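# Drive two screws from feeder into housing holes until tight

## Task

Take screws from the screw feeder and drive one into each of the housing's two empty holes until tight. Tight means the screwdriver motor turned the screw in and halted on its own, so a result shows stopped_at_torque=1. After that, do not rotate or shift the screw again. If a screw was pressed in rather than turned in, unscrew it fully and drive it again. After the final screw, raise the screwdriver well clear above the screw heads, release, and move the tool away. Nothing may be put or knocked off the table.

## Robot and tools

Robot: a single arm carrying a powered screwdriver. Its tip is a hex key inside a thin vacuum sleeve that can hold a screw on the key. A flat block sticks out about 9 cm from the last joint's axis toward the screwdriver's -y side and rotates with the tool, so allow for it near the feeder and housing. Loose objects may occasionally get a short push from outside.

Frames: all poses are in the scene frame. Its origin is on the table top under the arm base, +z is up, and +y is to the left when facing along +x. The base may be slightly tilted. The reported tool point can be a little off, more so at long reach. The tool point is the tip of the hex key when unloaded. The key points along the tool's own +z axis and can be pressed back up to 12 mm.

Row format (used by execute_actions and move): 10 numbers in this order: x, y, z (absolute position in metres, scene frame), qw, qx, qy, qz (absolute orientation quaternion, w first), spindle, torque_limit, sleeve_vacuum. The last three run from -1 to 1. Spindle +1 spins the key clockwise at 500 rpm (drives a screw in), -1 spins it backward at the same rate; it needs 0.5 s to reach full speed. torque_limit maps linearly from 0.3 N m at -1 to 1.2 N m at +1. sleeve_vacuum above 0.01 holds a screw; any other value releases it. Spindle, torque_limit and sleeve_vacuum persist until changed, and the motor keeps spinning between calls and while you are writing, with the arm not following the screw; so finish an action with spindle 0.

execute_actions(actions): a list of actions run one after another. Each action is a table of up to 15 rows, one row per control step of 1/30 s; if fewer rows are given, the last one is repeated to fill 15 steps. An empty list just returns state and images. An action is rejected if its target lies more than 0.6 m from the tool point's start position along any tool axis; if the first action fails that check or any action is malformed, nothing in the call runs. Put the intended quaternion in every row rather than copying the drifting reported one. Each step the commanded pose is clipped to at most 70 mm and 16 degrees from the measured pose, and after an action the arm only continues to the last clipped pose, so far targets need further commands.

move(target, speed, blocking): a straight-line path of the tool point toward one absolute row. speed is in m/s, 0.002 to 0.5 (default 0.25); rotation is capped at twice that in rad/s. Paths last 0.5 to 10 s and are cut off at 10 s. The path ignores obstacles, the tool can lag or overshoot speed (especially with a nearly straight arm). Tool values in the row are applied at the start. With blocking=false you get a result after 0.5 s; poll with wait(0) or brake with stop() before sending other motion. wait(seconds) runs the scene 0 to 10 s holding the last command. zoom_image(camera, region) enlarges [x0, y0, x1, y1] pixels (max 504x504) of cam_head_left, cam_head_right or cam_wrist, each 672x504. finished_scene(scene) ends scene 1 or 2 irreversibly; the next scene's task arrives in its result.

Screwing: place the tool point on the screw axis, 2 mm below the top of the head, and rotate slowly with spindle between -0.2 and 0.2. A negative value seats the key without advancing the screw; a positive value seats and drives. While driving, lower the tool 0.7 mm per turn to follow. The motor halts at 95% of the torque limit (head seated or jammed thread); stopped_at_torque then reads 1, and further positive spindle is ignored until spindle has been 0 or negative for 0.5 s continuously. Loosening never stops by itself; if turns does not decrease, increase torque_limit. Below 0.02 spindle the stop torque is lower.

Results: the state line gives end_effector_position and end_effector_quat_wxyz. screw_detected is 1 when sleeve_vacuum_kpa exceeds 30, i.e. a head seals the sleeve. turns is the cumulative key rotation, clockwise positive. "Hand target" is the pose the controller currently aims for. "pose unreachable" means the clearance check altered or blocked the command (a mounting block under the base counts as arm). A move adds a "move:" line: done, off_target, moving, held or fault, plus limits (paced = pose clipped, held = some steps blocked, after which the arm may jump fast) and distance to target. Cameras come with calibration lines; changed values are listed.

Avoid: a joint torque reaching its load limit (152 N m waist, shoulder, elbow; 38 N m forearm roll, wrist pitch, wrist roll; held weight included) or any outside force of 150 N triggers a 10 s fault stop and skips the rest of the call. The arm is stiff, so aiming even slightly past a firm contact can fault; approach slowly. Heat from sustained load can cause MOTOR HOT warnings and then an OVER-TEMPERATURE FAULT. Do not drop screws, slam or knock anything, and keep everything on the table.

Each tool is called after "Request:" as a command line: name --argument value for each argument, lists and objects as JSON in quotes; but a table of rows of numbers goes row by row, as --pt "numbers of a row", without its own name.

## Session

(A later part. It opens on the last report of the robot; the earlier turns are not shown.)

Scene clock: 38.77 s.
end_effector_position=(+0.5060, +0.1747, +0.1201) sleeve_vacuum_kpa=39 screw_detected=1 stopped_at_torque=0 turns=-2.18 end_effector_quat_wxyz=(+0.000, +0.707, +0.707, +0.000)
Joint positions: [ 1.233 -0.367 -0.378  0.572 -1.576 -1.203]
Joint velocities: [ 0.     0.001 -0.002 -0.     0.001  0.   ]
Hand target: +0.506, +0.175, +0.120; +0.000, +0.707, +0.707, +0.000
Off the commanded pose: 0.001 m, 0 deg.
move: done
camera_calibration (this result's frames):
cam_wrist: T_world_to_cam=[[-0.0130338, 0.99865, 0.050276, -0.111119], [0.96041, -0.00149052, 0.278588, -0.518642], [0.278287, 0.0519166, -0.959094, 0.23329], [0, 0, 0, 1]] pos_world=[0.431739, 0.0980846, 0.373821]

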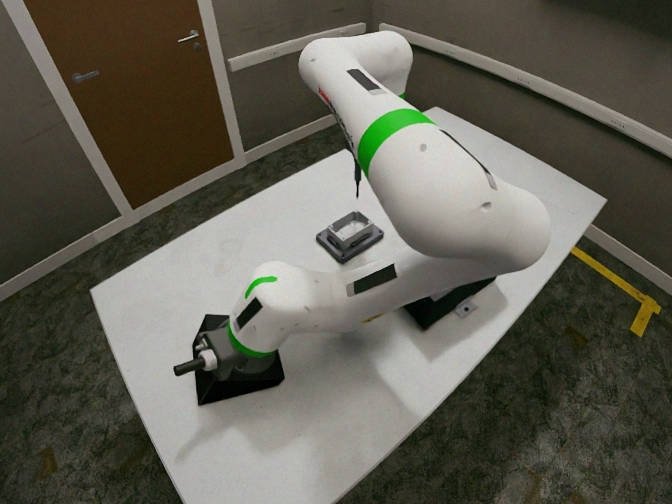

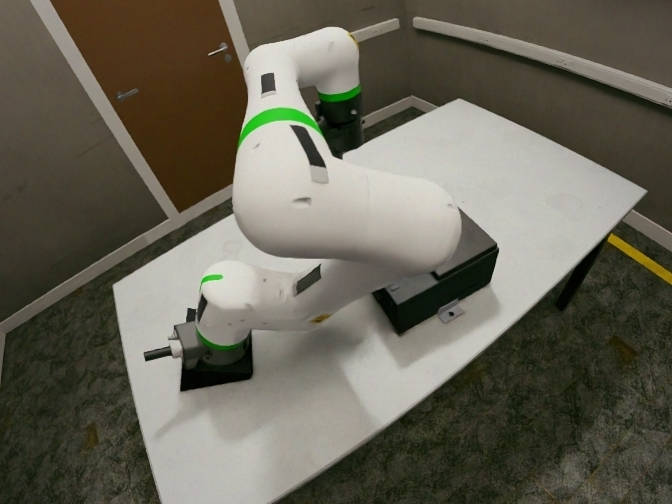

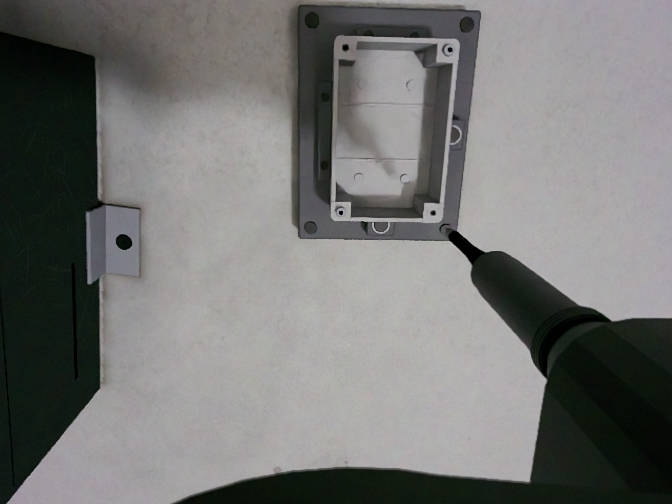

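Request:
move --target '[0.507,0.175,0.098,0,0.7071,0.7071,0,0,0,1]' --speed 0.03

Request:
zoom_image --camera "cam_wrist" --region '[360, 170, 500, 270]'

Request:
zoom_image --camera "cam_head_left" --region '[310, 170, 400, 270]'

Scene clock: 39.90 s.
end_effector_position=(+0.5069, +0.1750, +0.0980) sleeve_vacuum_kpa=39 screw_detected=1 stopped_at_torque=0 turns=-2.18 end_effector_quat_wxyz=(-0.000, +0.707, +0.707, -0.000)
Joint positions: [ 1.188 -0.359 -0.414  0.573 -1.515 -1.189]
Joint velocities: [-0.     0.     0.    -0.     0.001  0.   ]
Hand target: +0.507, +0.175, +0.098; -0.000, +0.707, +0.707, -0.000
Off the commanded pose: 0.000 m, 0 deg.
move: done
camera_calibration (this result's frames):
cam_wrist: T_world_to_cam=[[-0.0128096, 0.998643, 0.0504863, -0.110451], [0.96056, -0.00173659, 0.278069, -0.51341], [0.277779, 0.0520571, -0.959234, 0.212056], [0, 0, 0, 1]] pos_world=[0.432842, 0.0983701, 0.35175]

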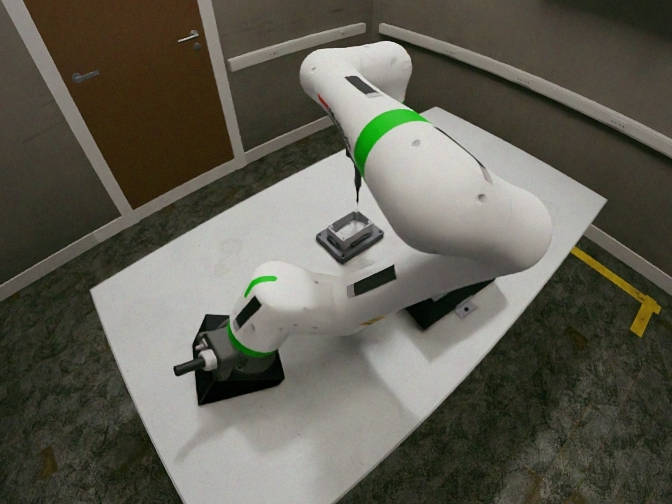

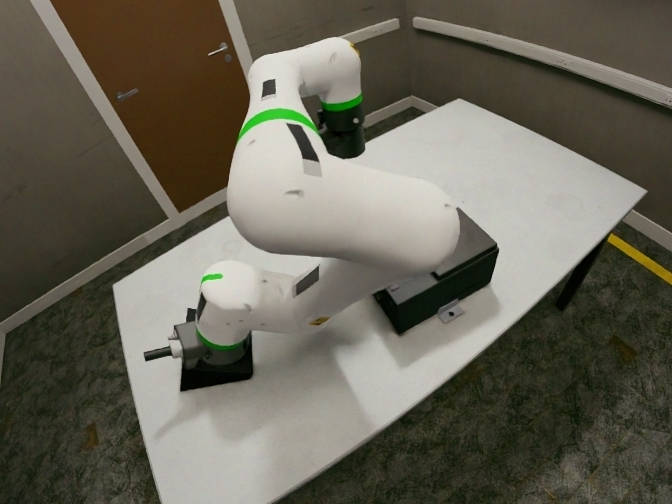

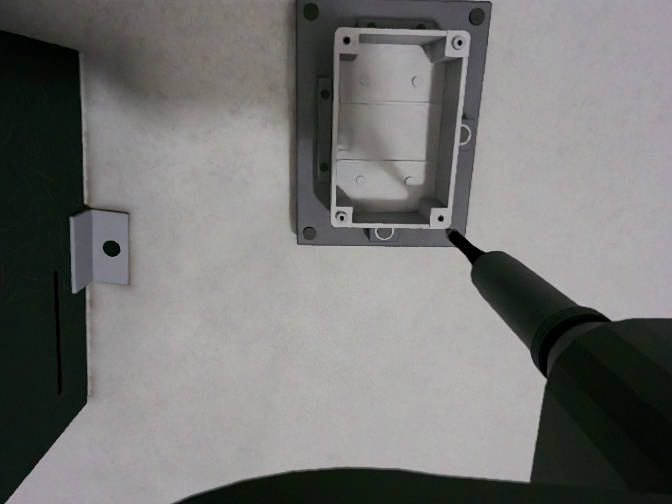

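Region (360, 170, 500, 270) of cam_wrist's 672x504 image, scaled by 3.600, with more detail than that image has; it fills the top 360 rows of this view, and the rest is white.

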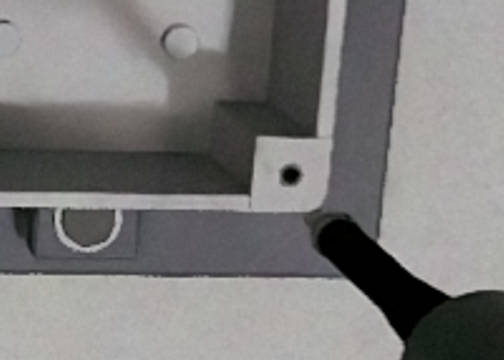

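Region (310, 170, 400, 270) of cam_head_left's 672x504 image, scaled by 5.040, with more detail than that image has; it fills the left 454 columns of this view, and the rest is white.

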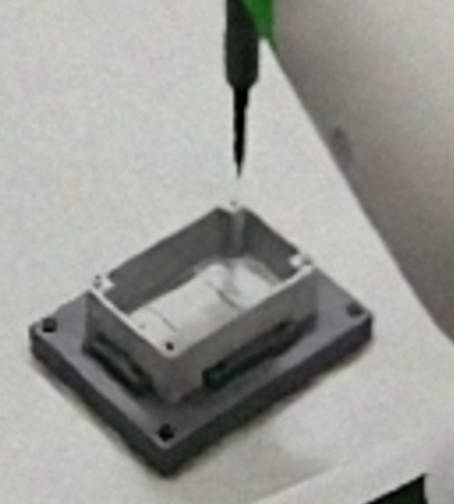

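Request:
move --target '[0.503,0.174,0.089,0,0.7071,0.7071,0,0,0,1]' --speed 0.02

Request:
zoom_image --camera "cam_wrist" --region '[410, 200, 480, 250]'

Request:
zoom_image --camera "cam_head_left" --region '[335, 185, 380, 230]'

Scene clock: 40.90 s.
end_effector_position=(+0.5030, +0.1740, +0.0890) sleeve_vacuum_kpa=39 screw_detected=1 stopped_at_torque=0 turns=-2.18 end_effector_quat_wxyz=(-0.000, +0.707, +0.707, +0.000)
Joint positions: [ 1.181 -0.365 -0.44   0.574 -1.494 -1.193]
Joint velocities: [ 0.    -0.    -0.001 -0.    -0.     0.   ]
Hand target: +0.503, +0.174, +0.089; -0.000, +0.707, +0.707, -0.000
Off the commanded pose: 0.000 m, 0 deg.
move: done
camera_calibration (this result's frames):
cam_wrist: T_world_to_cam=[[-0.0128238, 0.998646, 0.0504134, -0.109021], [0.960522, -0.00170973, 0.278199, -0.507123], [0.277909, 0.0519907, -0.9592, 0.204525], [0, 0, 0, 1]] pos_world=[0.428865, 0.0973731, 0.342758]

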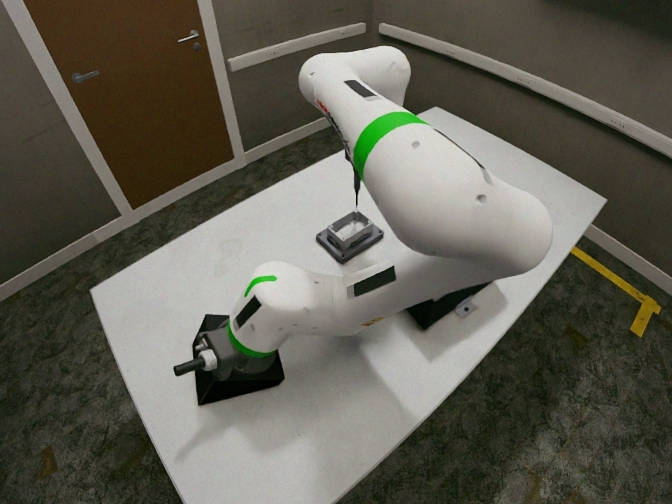

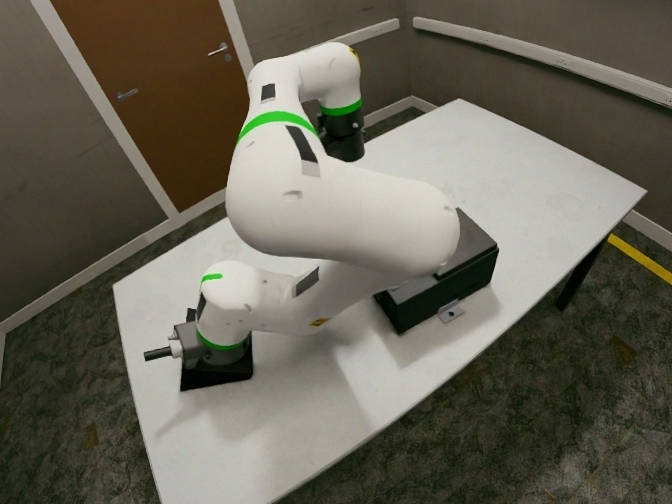

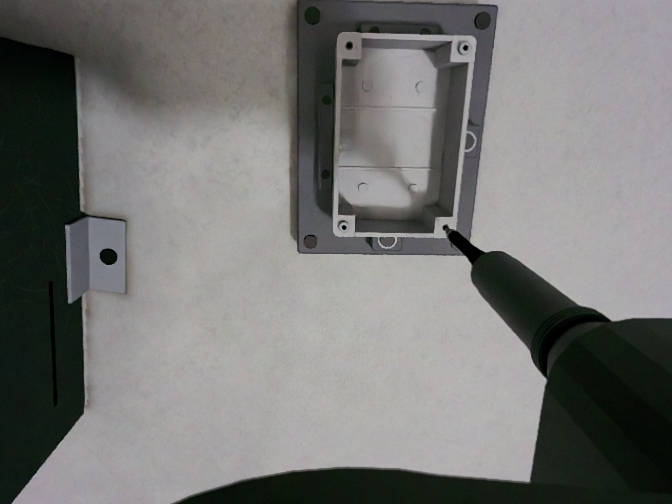

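Region (410, 200, 480, 250) of cam_wrist's 672x504 image, scaled by 7.200, with more detail than that image has; it fills the top 360 rows of this view, and the rest is white.

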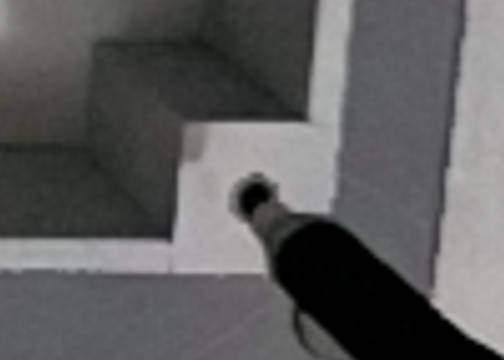

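Region (335, 185, 380, 230) of cam_head_left's 672x504 image, scaled by 11.200, with more detail than that image has.

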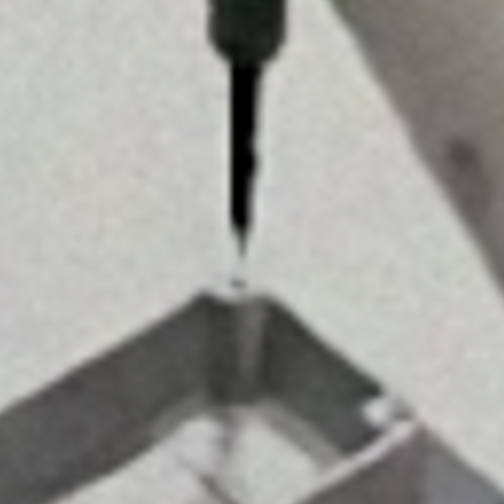

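Request:
move --target '[0.5026,0.1744,0.085,0,0.7071,0.7071,0,0,0,1]' --speed 0.01

Request:
zoom_image --camera "cam_wrist" --region '[410, 200, 480, 250]'

Request:
zoom_image --camera "cam_head_left" --region '[335, 185, 380, 230]'

Scene clock: 41.73 s.
end_effector_position=(+0.5026, +0.1744, +0.0850) sleeve_vacuum_kpa=39 screw_detected=1 stopped_at_torque=0 turns=-2.18 end_effector_quat_wxyz=(-0.000, +0.707, +0.707, -0.000)
Joint positions: [ 1.174 -0.364 -0.448  0.574 -1.483 -1.193]
Joint velocities: [-0.    -0.001  0.001 -0.     0.001  0.   ]
Hand target: +0.503, +0.174, +0.085; -0.000, +0.707, +0.707, -0.000
Off the commanded pose: 0.000 m, 0 deg.
move: done
camera_calibration (this result's frames):
cam_wrist: T_world_to_cam=[[-0.0128216, 0.998646, 0.0504062, -0.109244], [0.960521, -0.00171, 0.278202, -0.505624], [0.277912, 0.0519832, -0.959199, 0.200777], [0, 0, 0, 1]] pos_world=[0.428463, 0.0977941, 0.338757]

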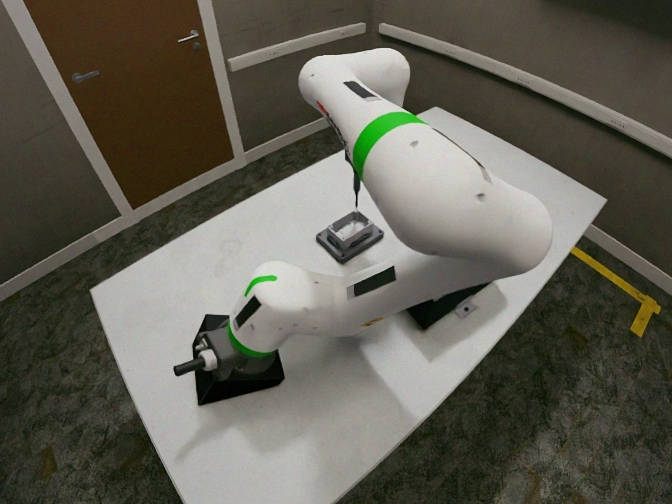

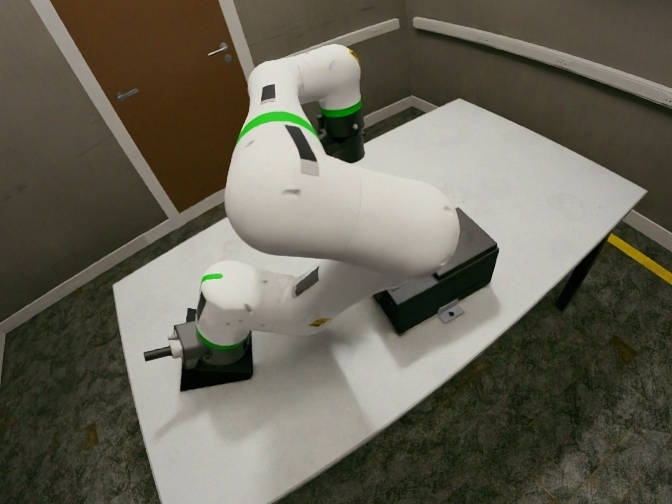

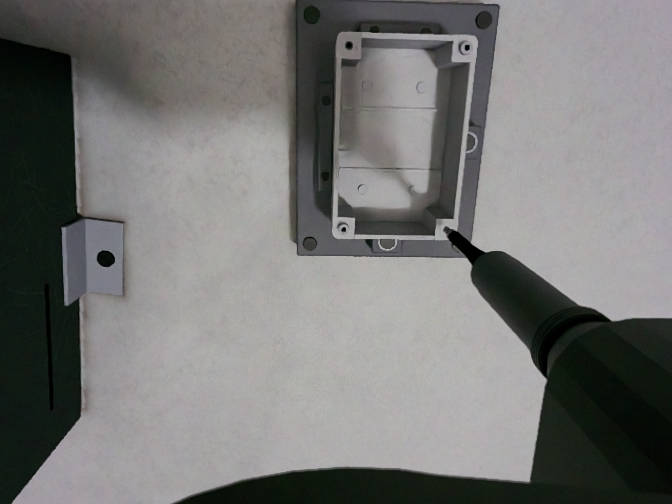

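Region (410, 200, 480, 250) of cam_wrist's 672x504 image, scaled by 7.200, with more detail than that image has; it fills the top 360 rows of this view, and the rest is white.

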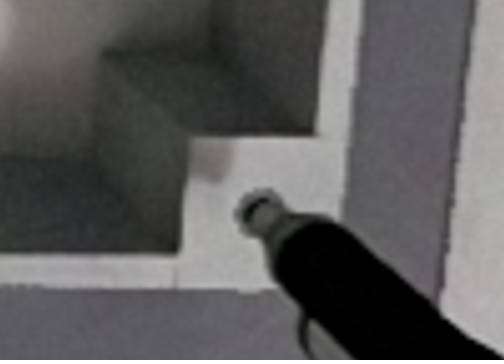

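Region (335, 185, 380, 230) of cam_head_left's 672x504 image, scaled by 11.200, with more detail than that image has.

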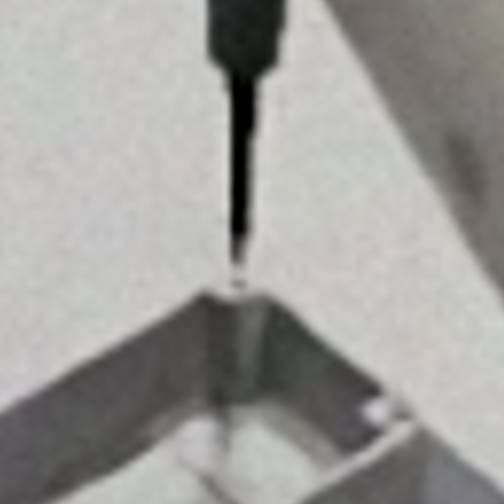

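Request:
move --target '[0.5042,0.1762,0.080,0,0.7071,0.7071,0,0,0,1]' --speed 0.01

Request:
zoom_image --camera "cam_wrist" --region '[410, 200, 480, 250]'

Request:
zoom_image --camera "cam_head_left" --region '[335, 185, 380, 230]'

Scene clock: 42.77 s.
end_effector_position=(+0.5042, +0.1762, +0.0800) sleeve_vacuum_kpa=39 screw_detected=1 stopped_at_torque=0 turns=-2.18 end_effector_quat_wxyz=(-0.000, +0.707, +0.707, -0.000)
Joint positions: [ 1.163 -0.355 -0.451  0.575 -1.467 -1.19 ]
Joint velocities: [-0.     0.001  0.001 -0.001  0.002  0.   ]
Hand target: +0.504, +0.176, +0.080; -0.000, +0.707, +0.707, -0.000
Off the commanded pose: 0.000 m, 0 deg.
move: done
camera_calibration (this result's frames):
cam_wrist: T_world_to_cam=[[-0.0128261, 0.998646, 0.0504177, -0.110775], [0.960526, -0.00170788, 0.278184, -0.505755], [0.277893, 0.0519955, -0.959204, 0.195454], [0, 0, 0, 1]] pos_world=[0.430055, 0.099598, 0.333758]

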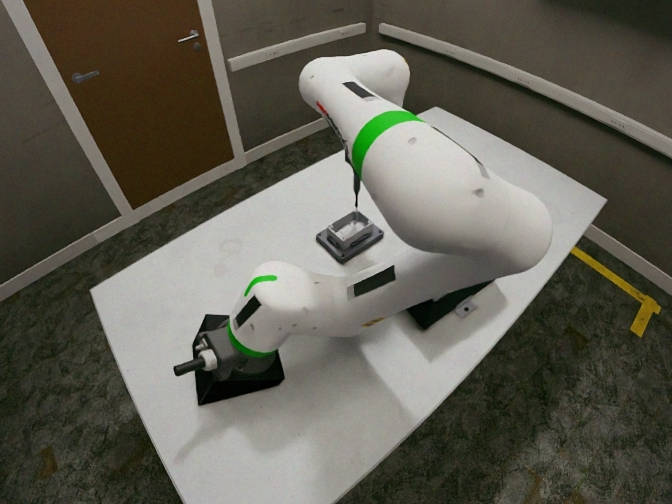

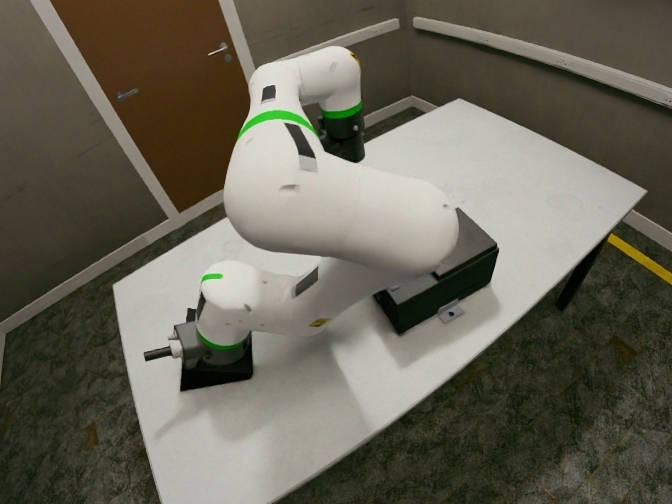

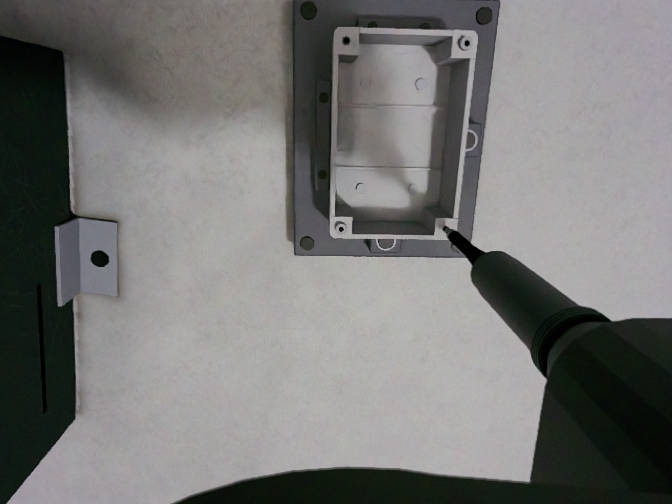

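Region (410, 200, 480, 250) of cam_wrist's 672x504 image, scaled by 7.200, with more detail than that image has; it fills the top 360 rows of this view, and the rest is white.

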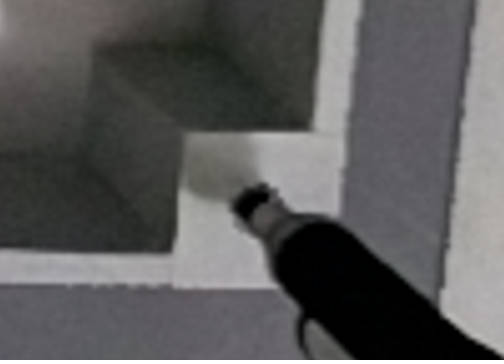

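Region (335, 185, 380, 230) of cam_head_left's 672x504 image, scaled by 11.200, with more detail than that image has.

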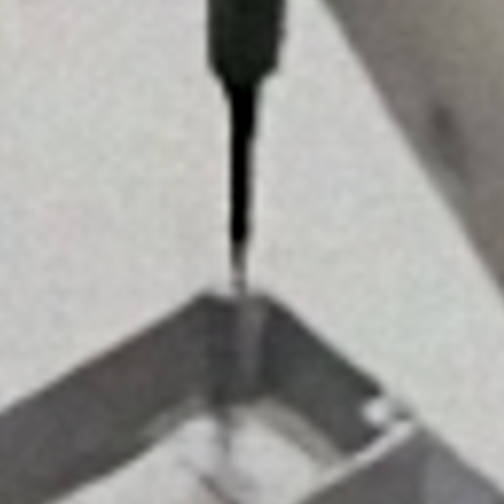

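Request:
move --target '[0.5042,0.1762,0.077,0,0.7071,0.7071,0,0,0,1]' --speed 0.006

Request:
zoom_image --camera "cam_wrist" --region '[410, 200, 480, 250]'

Scene clock: 43.57 s.
end_effector_position=(+0.5042, +0.1762, +0.0770) sleeve_vacuum_kpa=39 screw_detected=1 stopped_at_torque=0 turns=-2.18 end_effector_quat_wxyz=(-0.000, +0.707, +0.707, -0.000)
Joint positions: [ 1.157 -0.354 -0.456  0.575 -1.459 -1.189]
Joint velocities: [-0.     0.     0.001 -0.    -0.002 -0.   ]
Hand target: +0.504, +0.176, +0.077; -0.000, +0.707, +0.707, -0.000
Off the commanded pose: 0.000 m, 0 deg.
move: done
camera_calibration (this result's frames):
cam_wrist: T_world_to_cam=[[-0.01283, 0.998646, 0.0504043, -0.110617], [0.960521, -0.00170145, 0.278202, -0.504935], [0.277912, 0.0519837, -0.959199, 0.192564], [0, 0, 0, 1]] pos_world=[0.430066, 0.0995982, 0.330757]

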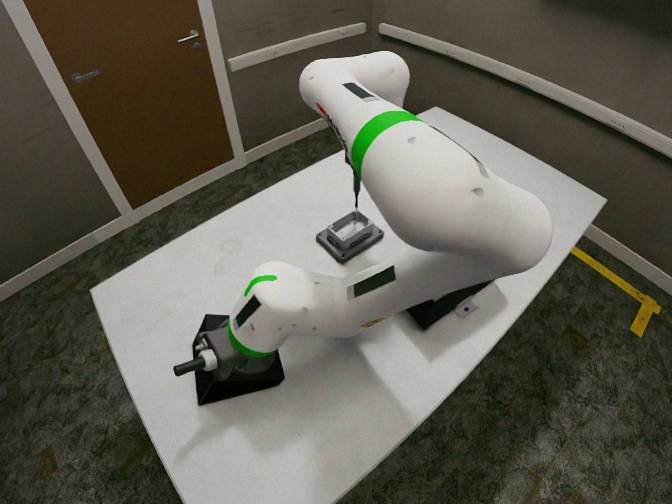

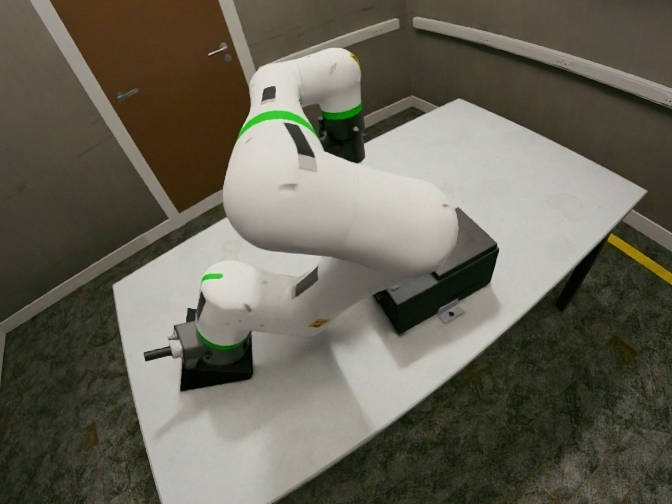

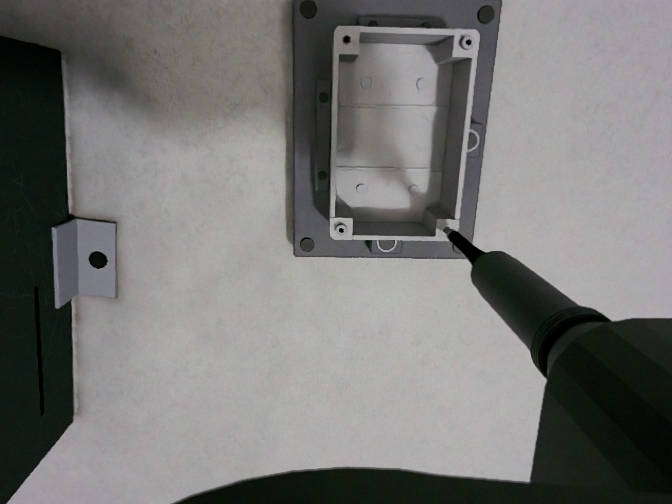

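Region (410, 200, 480, 250) of cam_wrist's 672x504 image, scaled by 7.200, with more detail than that image has; it fills the top 360 rows of this view, and the rest is white.

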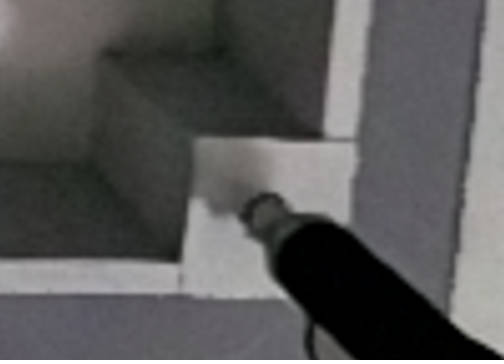

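Descend 3 mm more with slow negative spin to engage.

Request:
execute_actions --actions '[[[0.5042,0.1762,0.076,0,0.7071,0.7071,0,0,0,1]],[[0.5042,0.1762,0.075,0,0.7071,0.7071,0,0,0,1]],[[0.5042,0.1762,0.074,0,0.7071,0.7071,0,0,0,1]]]'

Request:
zoom_image --camera "cam_wrist" --region '[410, 200, 480, 250]'

Scene clock: 45.13 s.
end_effector_position=(+0.5042, +0.1762, +0.0740) sleeve_vacuum_kpa=39 screw_detected=1 stopped_at_torque=0 turns=-2.18 end_effector_quat_wxyz=(+0.000, +0.707, +0.707, +0.000)
Joint positions: [ 1.152 -0.352 -0.461  0.576 -1.45  -1.187]
Joint velocities: [-0.     0.     0.    -0.     0.002  0.   ]
Hand target: +0.504, +0.176, +0.074; -0.000, +0.707, +0.707, -0.000
Off the commanded pose: 0.000 m, 0 deg.
camera_calibration (this result's frames):
cam_wrist: T_world_to_cam=[[-0.0128377, 0.998648, 0.050381, -0.110456], [0.960505, -0.00169038, 0.278256, -0.504124], [0.277965, 0.0519634, -0.959185, 0.18966], [0, 0, 0, 1]] pos_world=[0.430077, 0.0995988, 0.32776]

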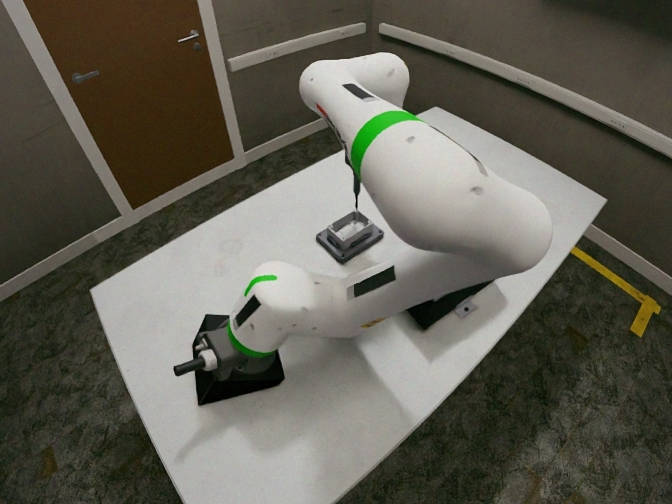

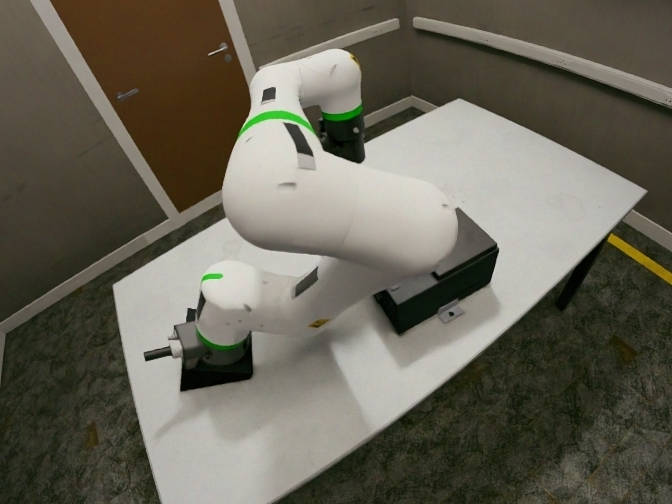

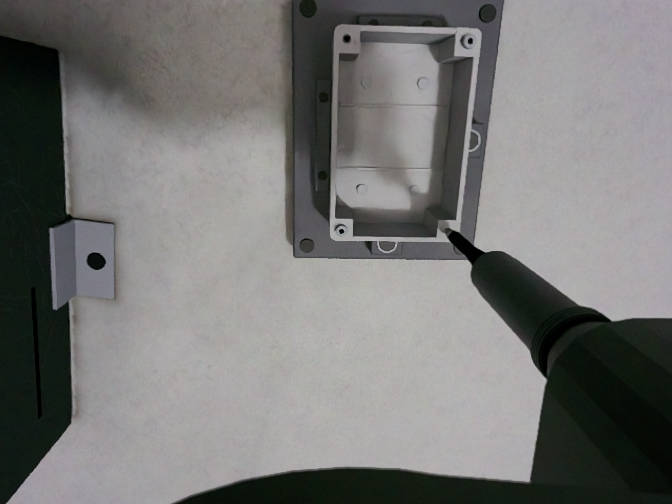

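Region (410, 200, 480, 250) of cam_wrist's 672x504 image, scaled by 7.200, with more detail than that image has; it fills the top 360 rows of this view, and the rest is white.

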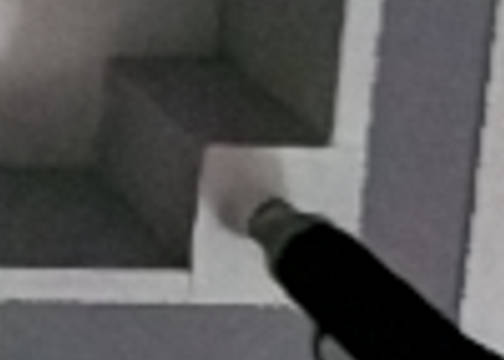

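Request:
execute_actions --actions '[[[0.5043,0.1764,0.073,0,0.7071,0.7071,0,0.1,0,1]],[[0.5043,0.1764,0.0725,0,0.7071,0.7071,0,0.1,0,1]],[[0.5043,0.1764,0.072,0,0.7071,0.7071,0,0.15,0,1]],[[0.5043,0.1764,0.0715,0,0.7071,0.7071,0,0.15,0,1]],[[0.5043,0.1764,0.071,0,0.7071,0.7071,0,0.15,0,1]],[[0.5043,0.1764,0.0705,0,0.7071,0.7071,0,0.15,0,1],[0.5043,0.1764,0.0705,0,0.7071,0.7071,0,0.15,0,1],[0.5043,0.1764,0.0705,0,0.7071,0.7071,0,0.15,0,1],[0.5043,0.1764,0.0705,0,0.7071,0.7071,0,0.15,0,1],[0.5043,0.1764,0.0705,0,0.7071,0.7071,0,0.15,0,1],[0.5043,0.1764,0.0705,0,0.7071,0.7071,0,0.15,0,1],[0.5043,0.1764,0.0705,0,0.7071,0.7071,0,0.15,0,1],[0.5043,0.1764,0.0705,0,0.7071,0.7071,0,0.15,0,1],[0.5043,0.1764,0.0705,0,0.7071,0.7071,0,0.15,0,1],[0.5043,0.1764,0.0705,0,0.7071,0.7071,0,0.15,0,1],[0.5043,0.1764,0.0705,0,0.7071,0.7071,0,0.15,0,1],[0.5043,0.1764,0.0705,0,0.7071,0.7071,0,0,0,1]]]'

Request:
zoom_image --camera "cam_wrist" --region '[410, 200, 480, 250]'

Scene clock: 48.37 s.
end_effector_position=(+0.5043, +0.1764, +0.0705) sleeve_vacuum_kpa=40 screw_detected=1 stopped_at_torque=0 turns=0.98 end_effector_quat_wxyz=(-0.000, +0.707, +0.707, -0.000)
Joint positions: [ 1.145 -0.35  -0.466  0.576 -1.44  -1.186]
Joint velocities: [ 0. -0.  0.  0.  0.  0.]
Hand target: +0.504, +0.176, +0.070; -0.000, +0.707, +0.707, -0.000
Off the commanded pose: 0.000 m, 0 deg.
camera_calibration (this result's frames):
cam_wrist: T_world_to_cam=[[-0.0128339, 0.998647, 0.0503912, -0.110486], [0.960517, -0.00169475, 0.278216, -0.503228], [0.277925, 0.0519722, -0.959196, 0.186283], [0, 0, 0, 1]] pos_world=[0.430169, 0.0998021, 0.324255]

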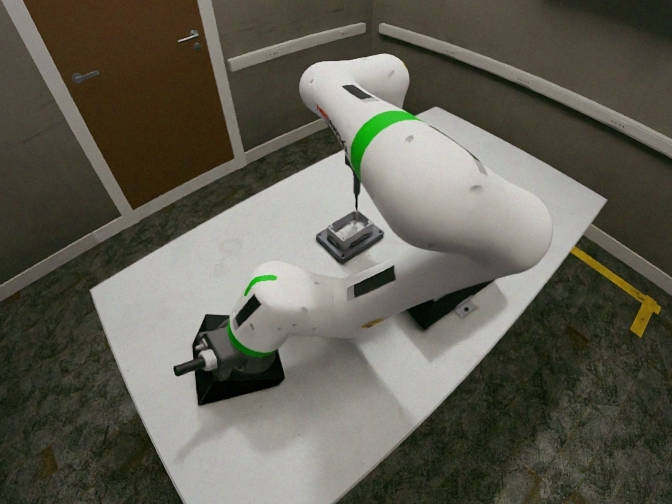

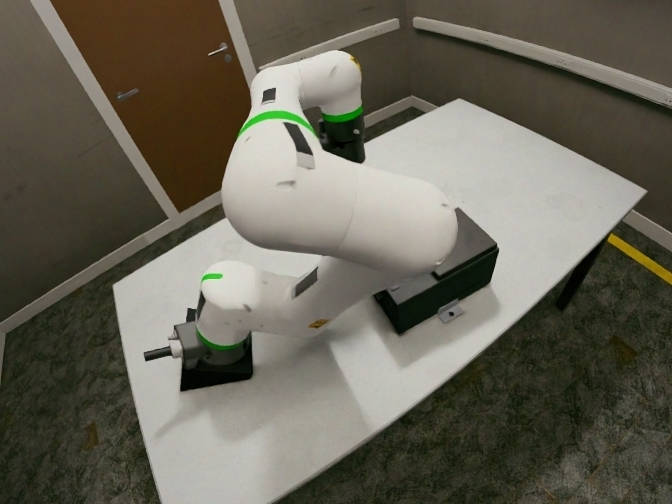

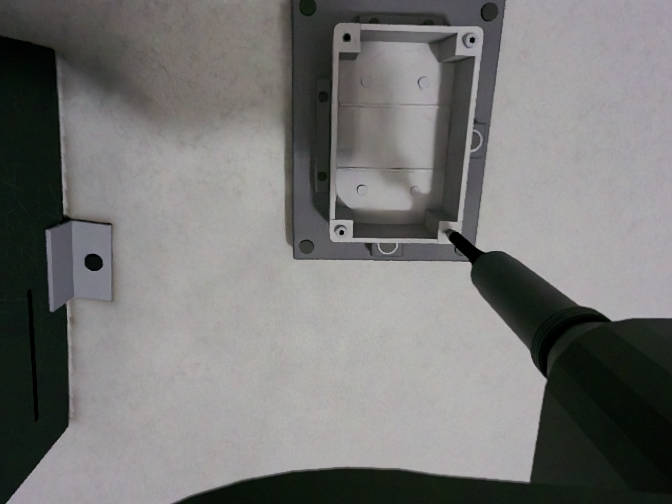

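Region (410, 200, 480, 250) of cam_wrist's 672x504 image, scaled by 7.200, with more detail than that image has; it fills the top 360 rows of this view, and the rest is white.

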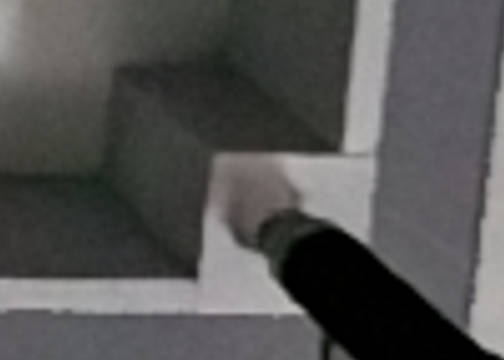

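Request:
move --target '[0.5043,0.1764,0.0625,0,0.7071,0.7071,0,0.4,0,1]' --speed 0.0024

Request:
zoom_image --camera "cam_wrist" --region '[410, 200, 480, 250]'

Scene clock: 52.03 s.
end_effector_position=(+0.5043, +0.1764, +0.0625) sleeve_vacuum_kpa=40 screw_detected=1 stopped_at_torque=1 turns=11.10 end_effector_quat_wxyz=(-0.000, +0.707, +0.707, -0.000)
Joint positions: [ 1.13  -0.346 -0.479  0.578 -1.418 -1.183]
Joint velocities: [ 0.    -0.001  0.001  0.001 -0.     0.   ]
Hand target: +0.504, +0.176, +0.062; -0.000, +0.707, +0.707, -0.000
Off the commanded pose: 0.000 m, 0 deg.
move: done
camera_calibration (this result's frames):
cam_wrist: T_world_to_cam=[[-0.0128207, 0.998646, 0.0504232, -0.110087], [0.960532, -0.00171359, 0.278165, -0.500978], [0.277875, 0.0519994, -0.959209, 0.178636], [0, 0, 0, 1]] pos_world=[0.430156, 0.0997902, 0.316255]

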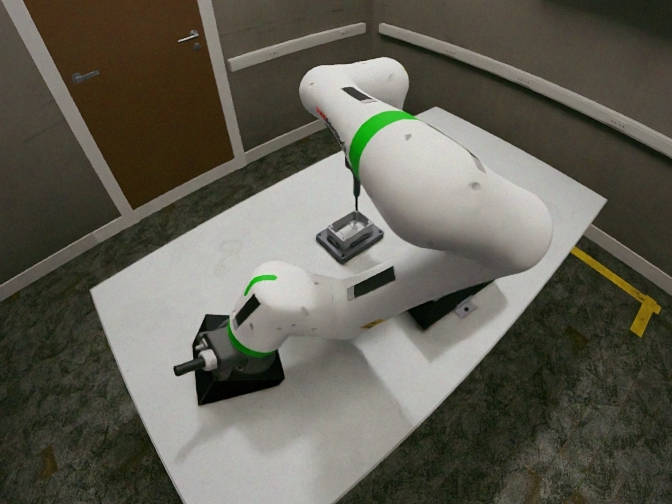

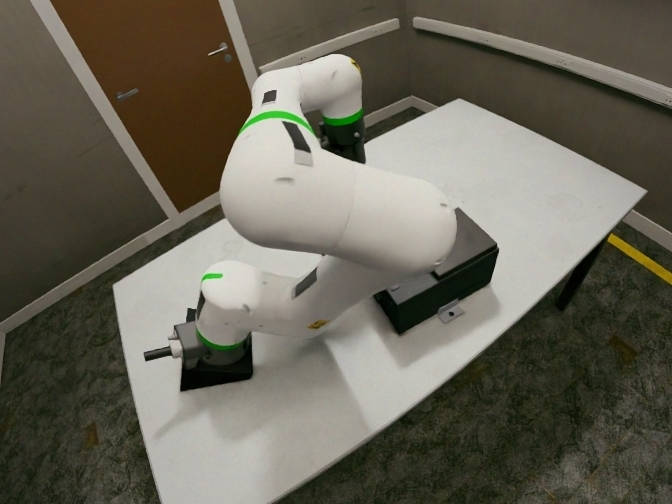

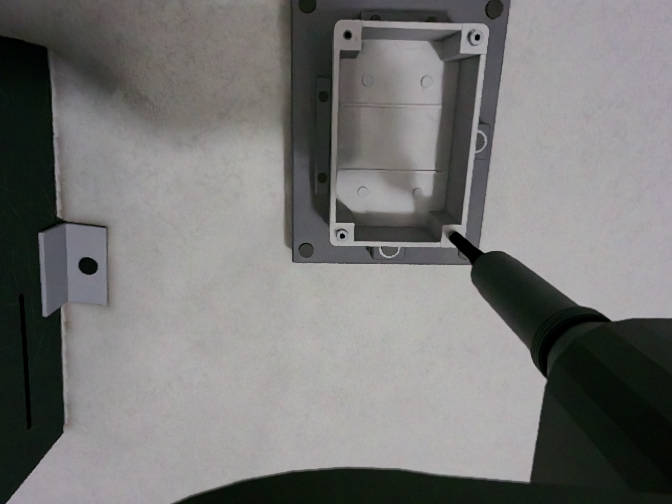

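Region (410, 200, 480, 250) of cam_wrist's 672x504 image, scaled by 7.200, with more detail than that image has; it fills the top 360 rows of this view, and the rest is white.

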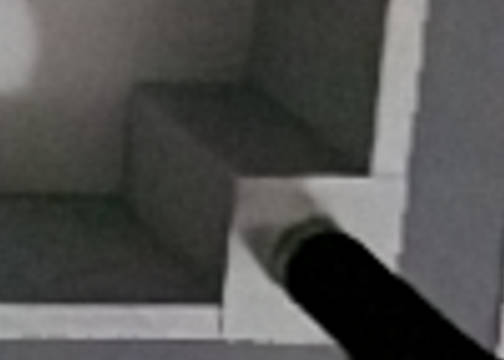

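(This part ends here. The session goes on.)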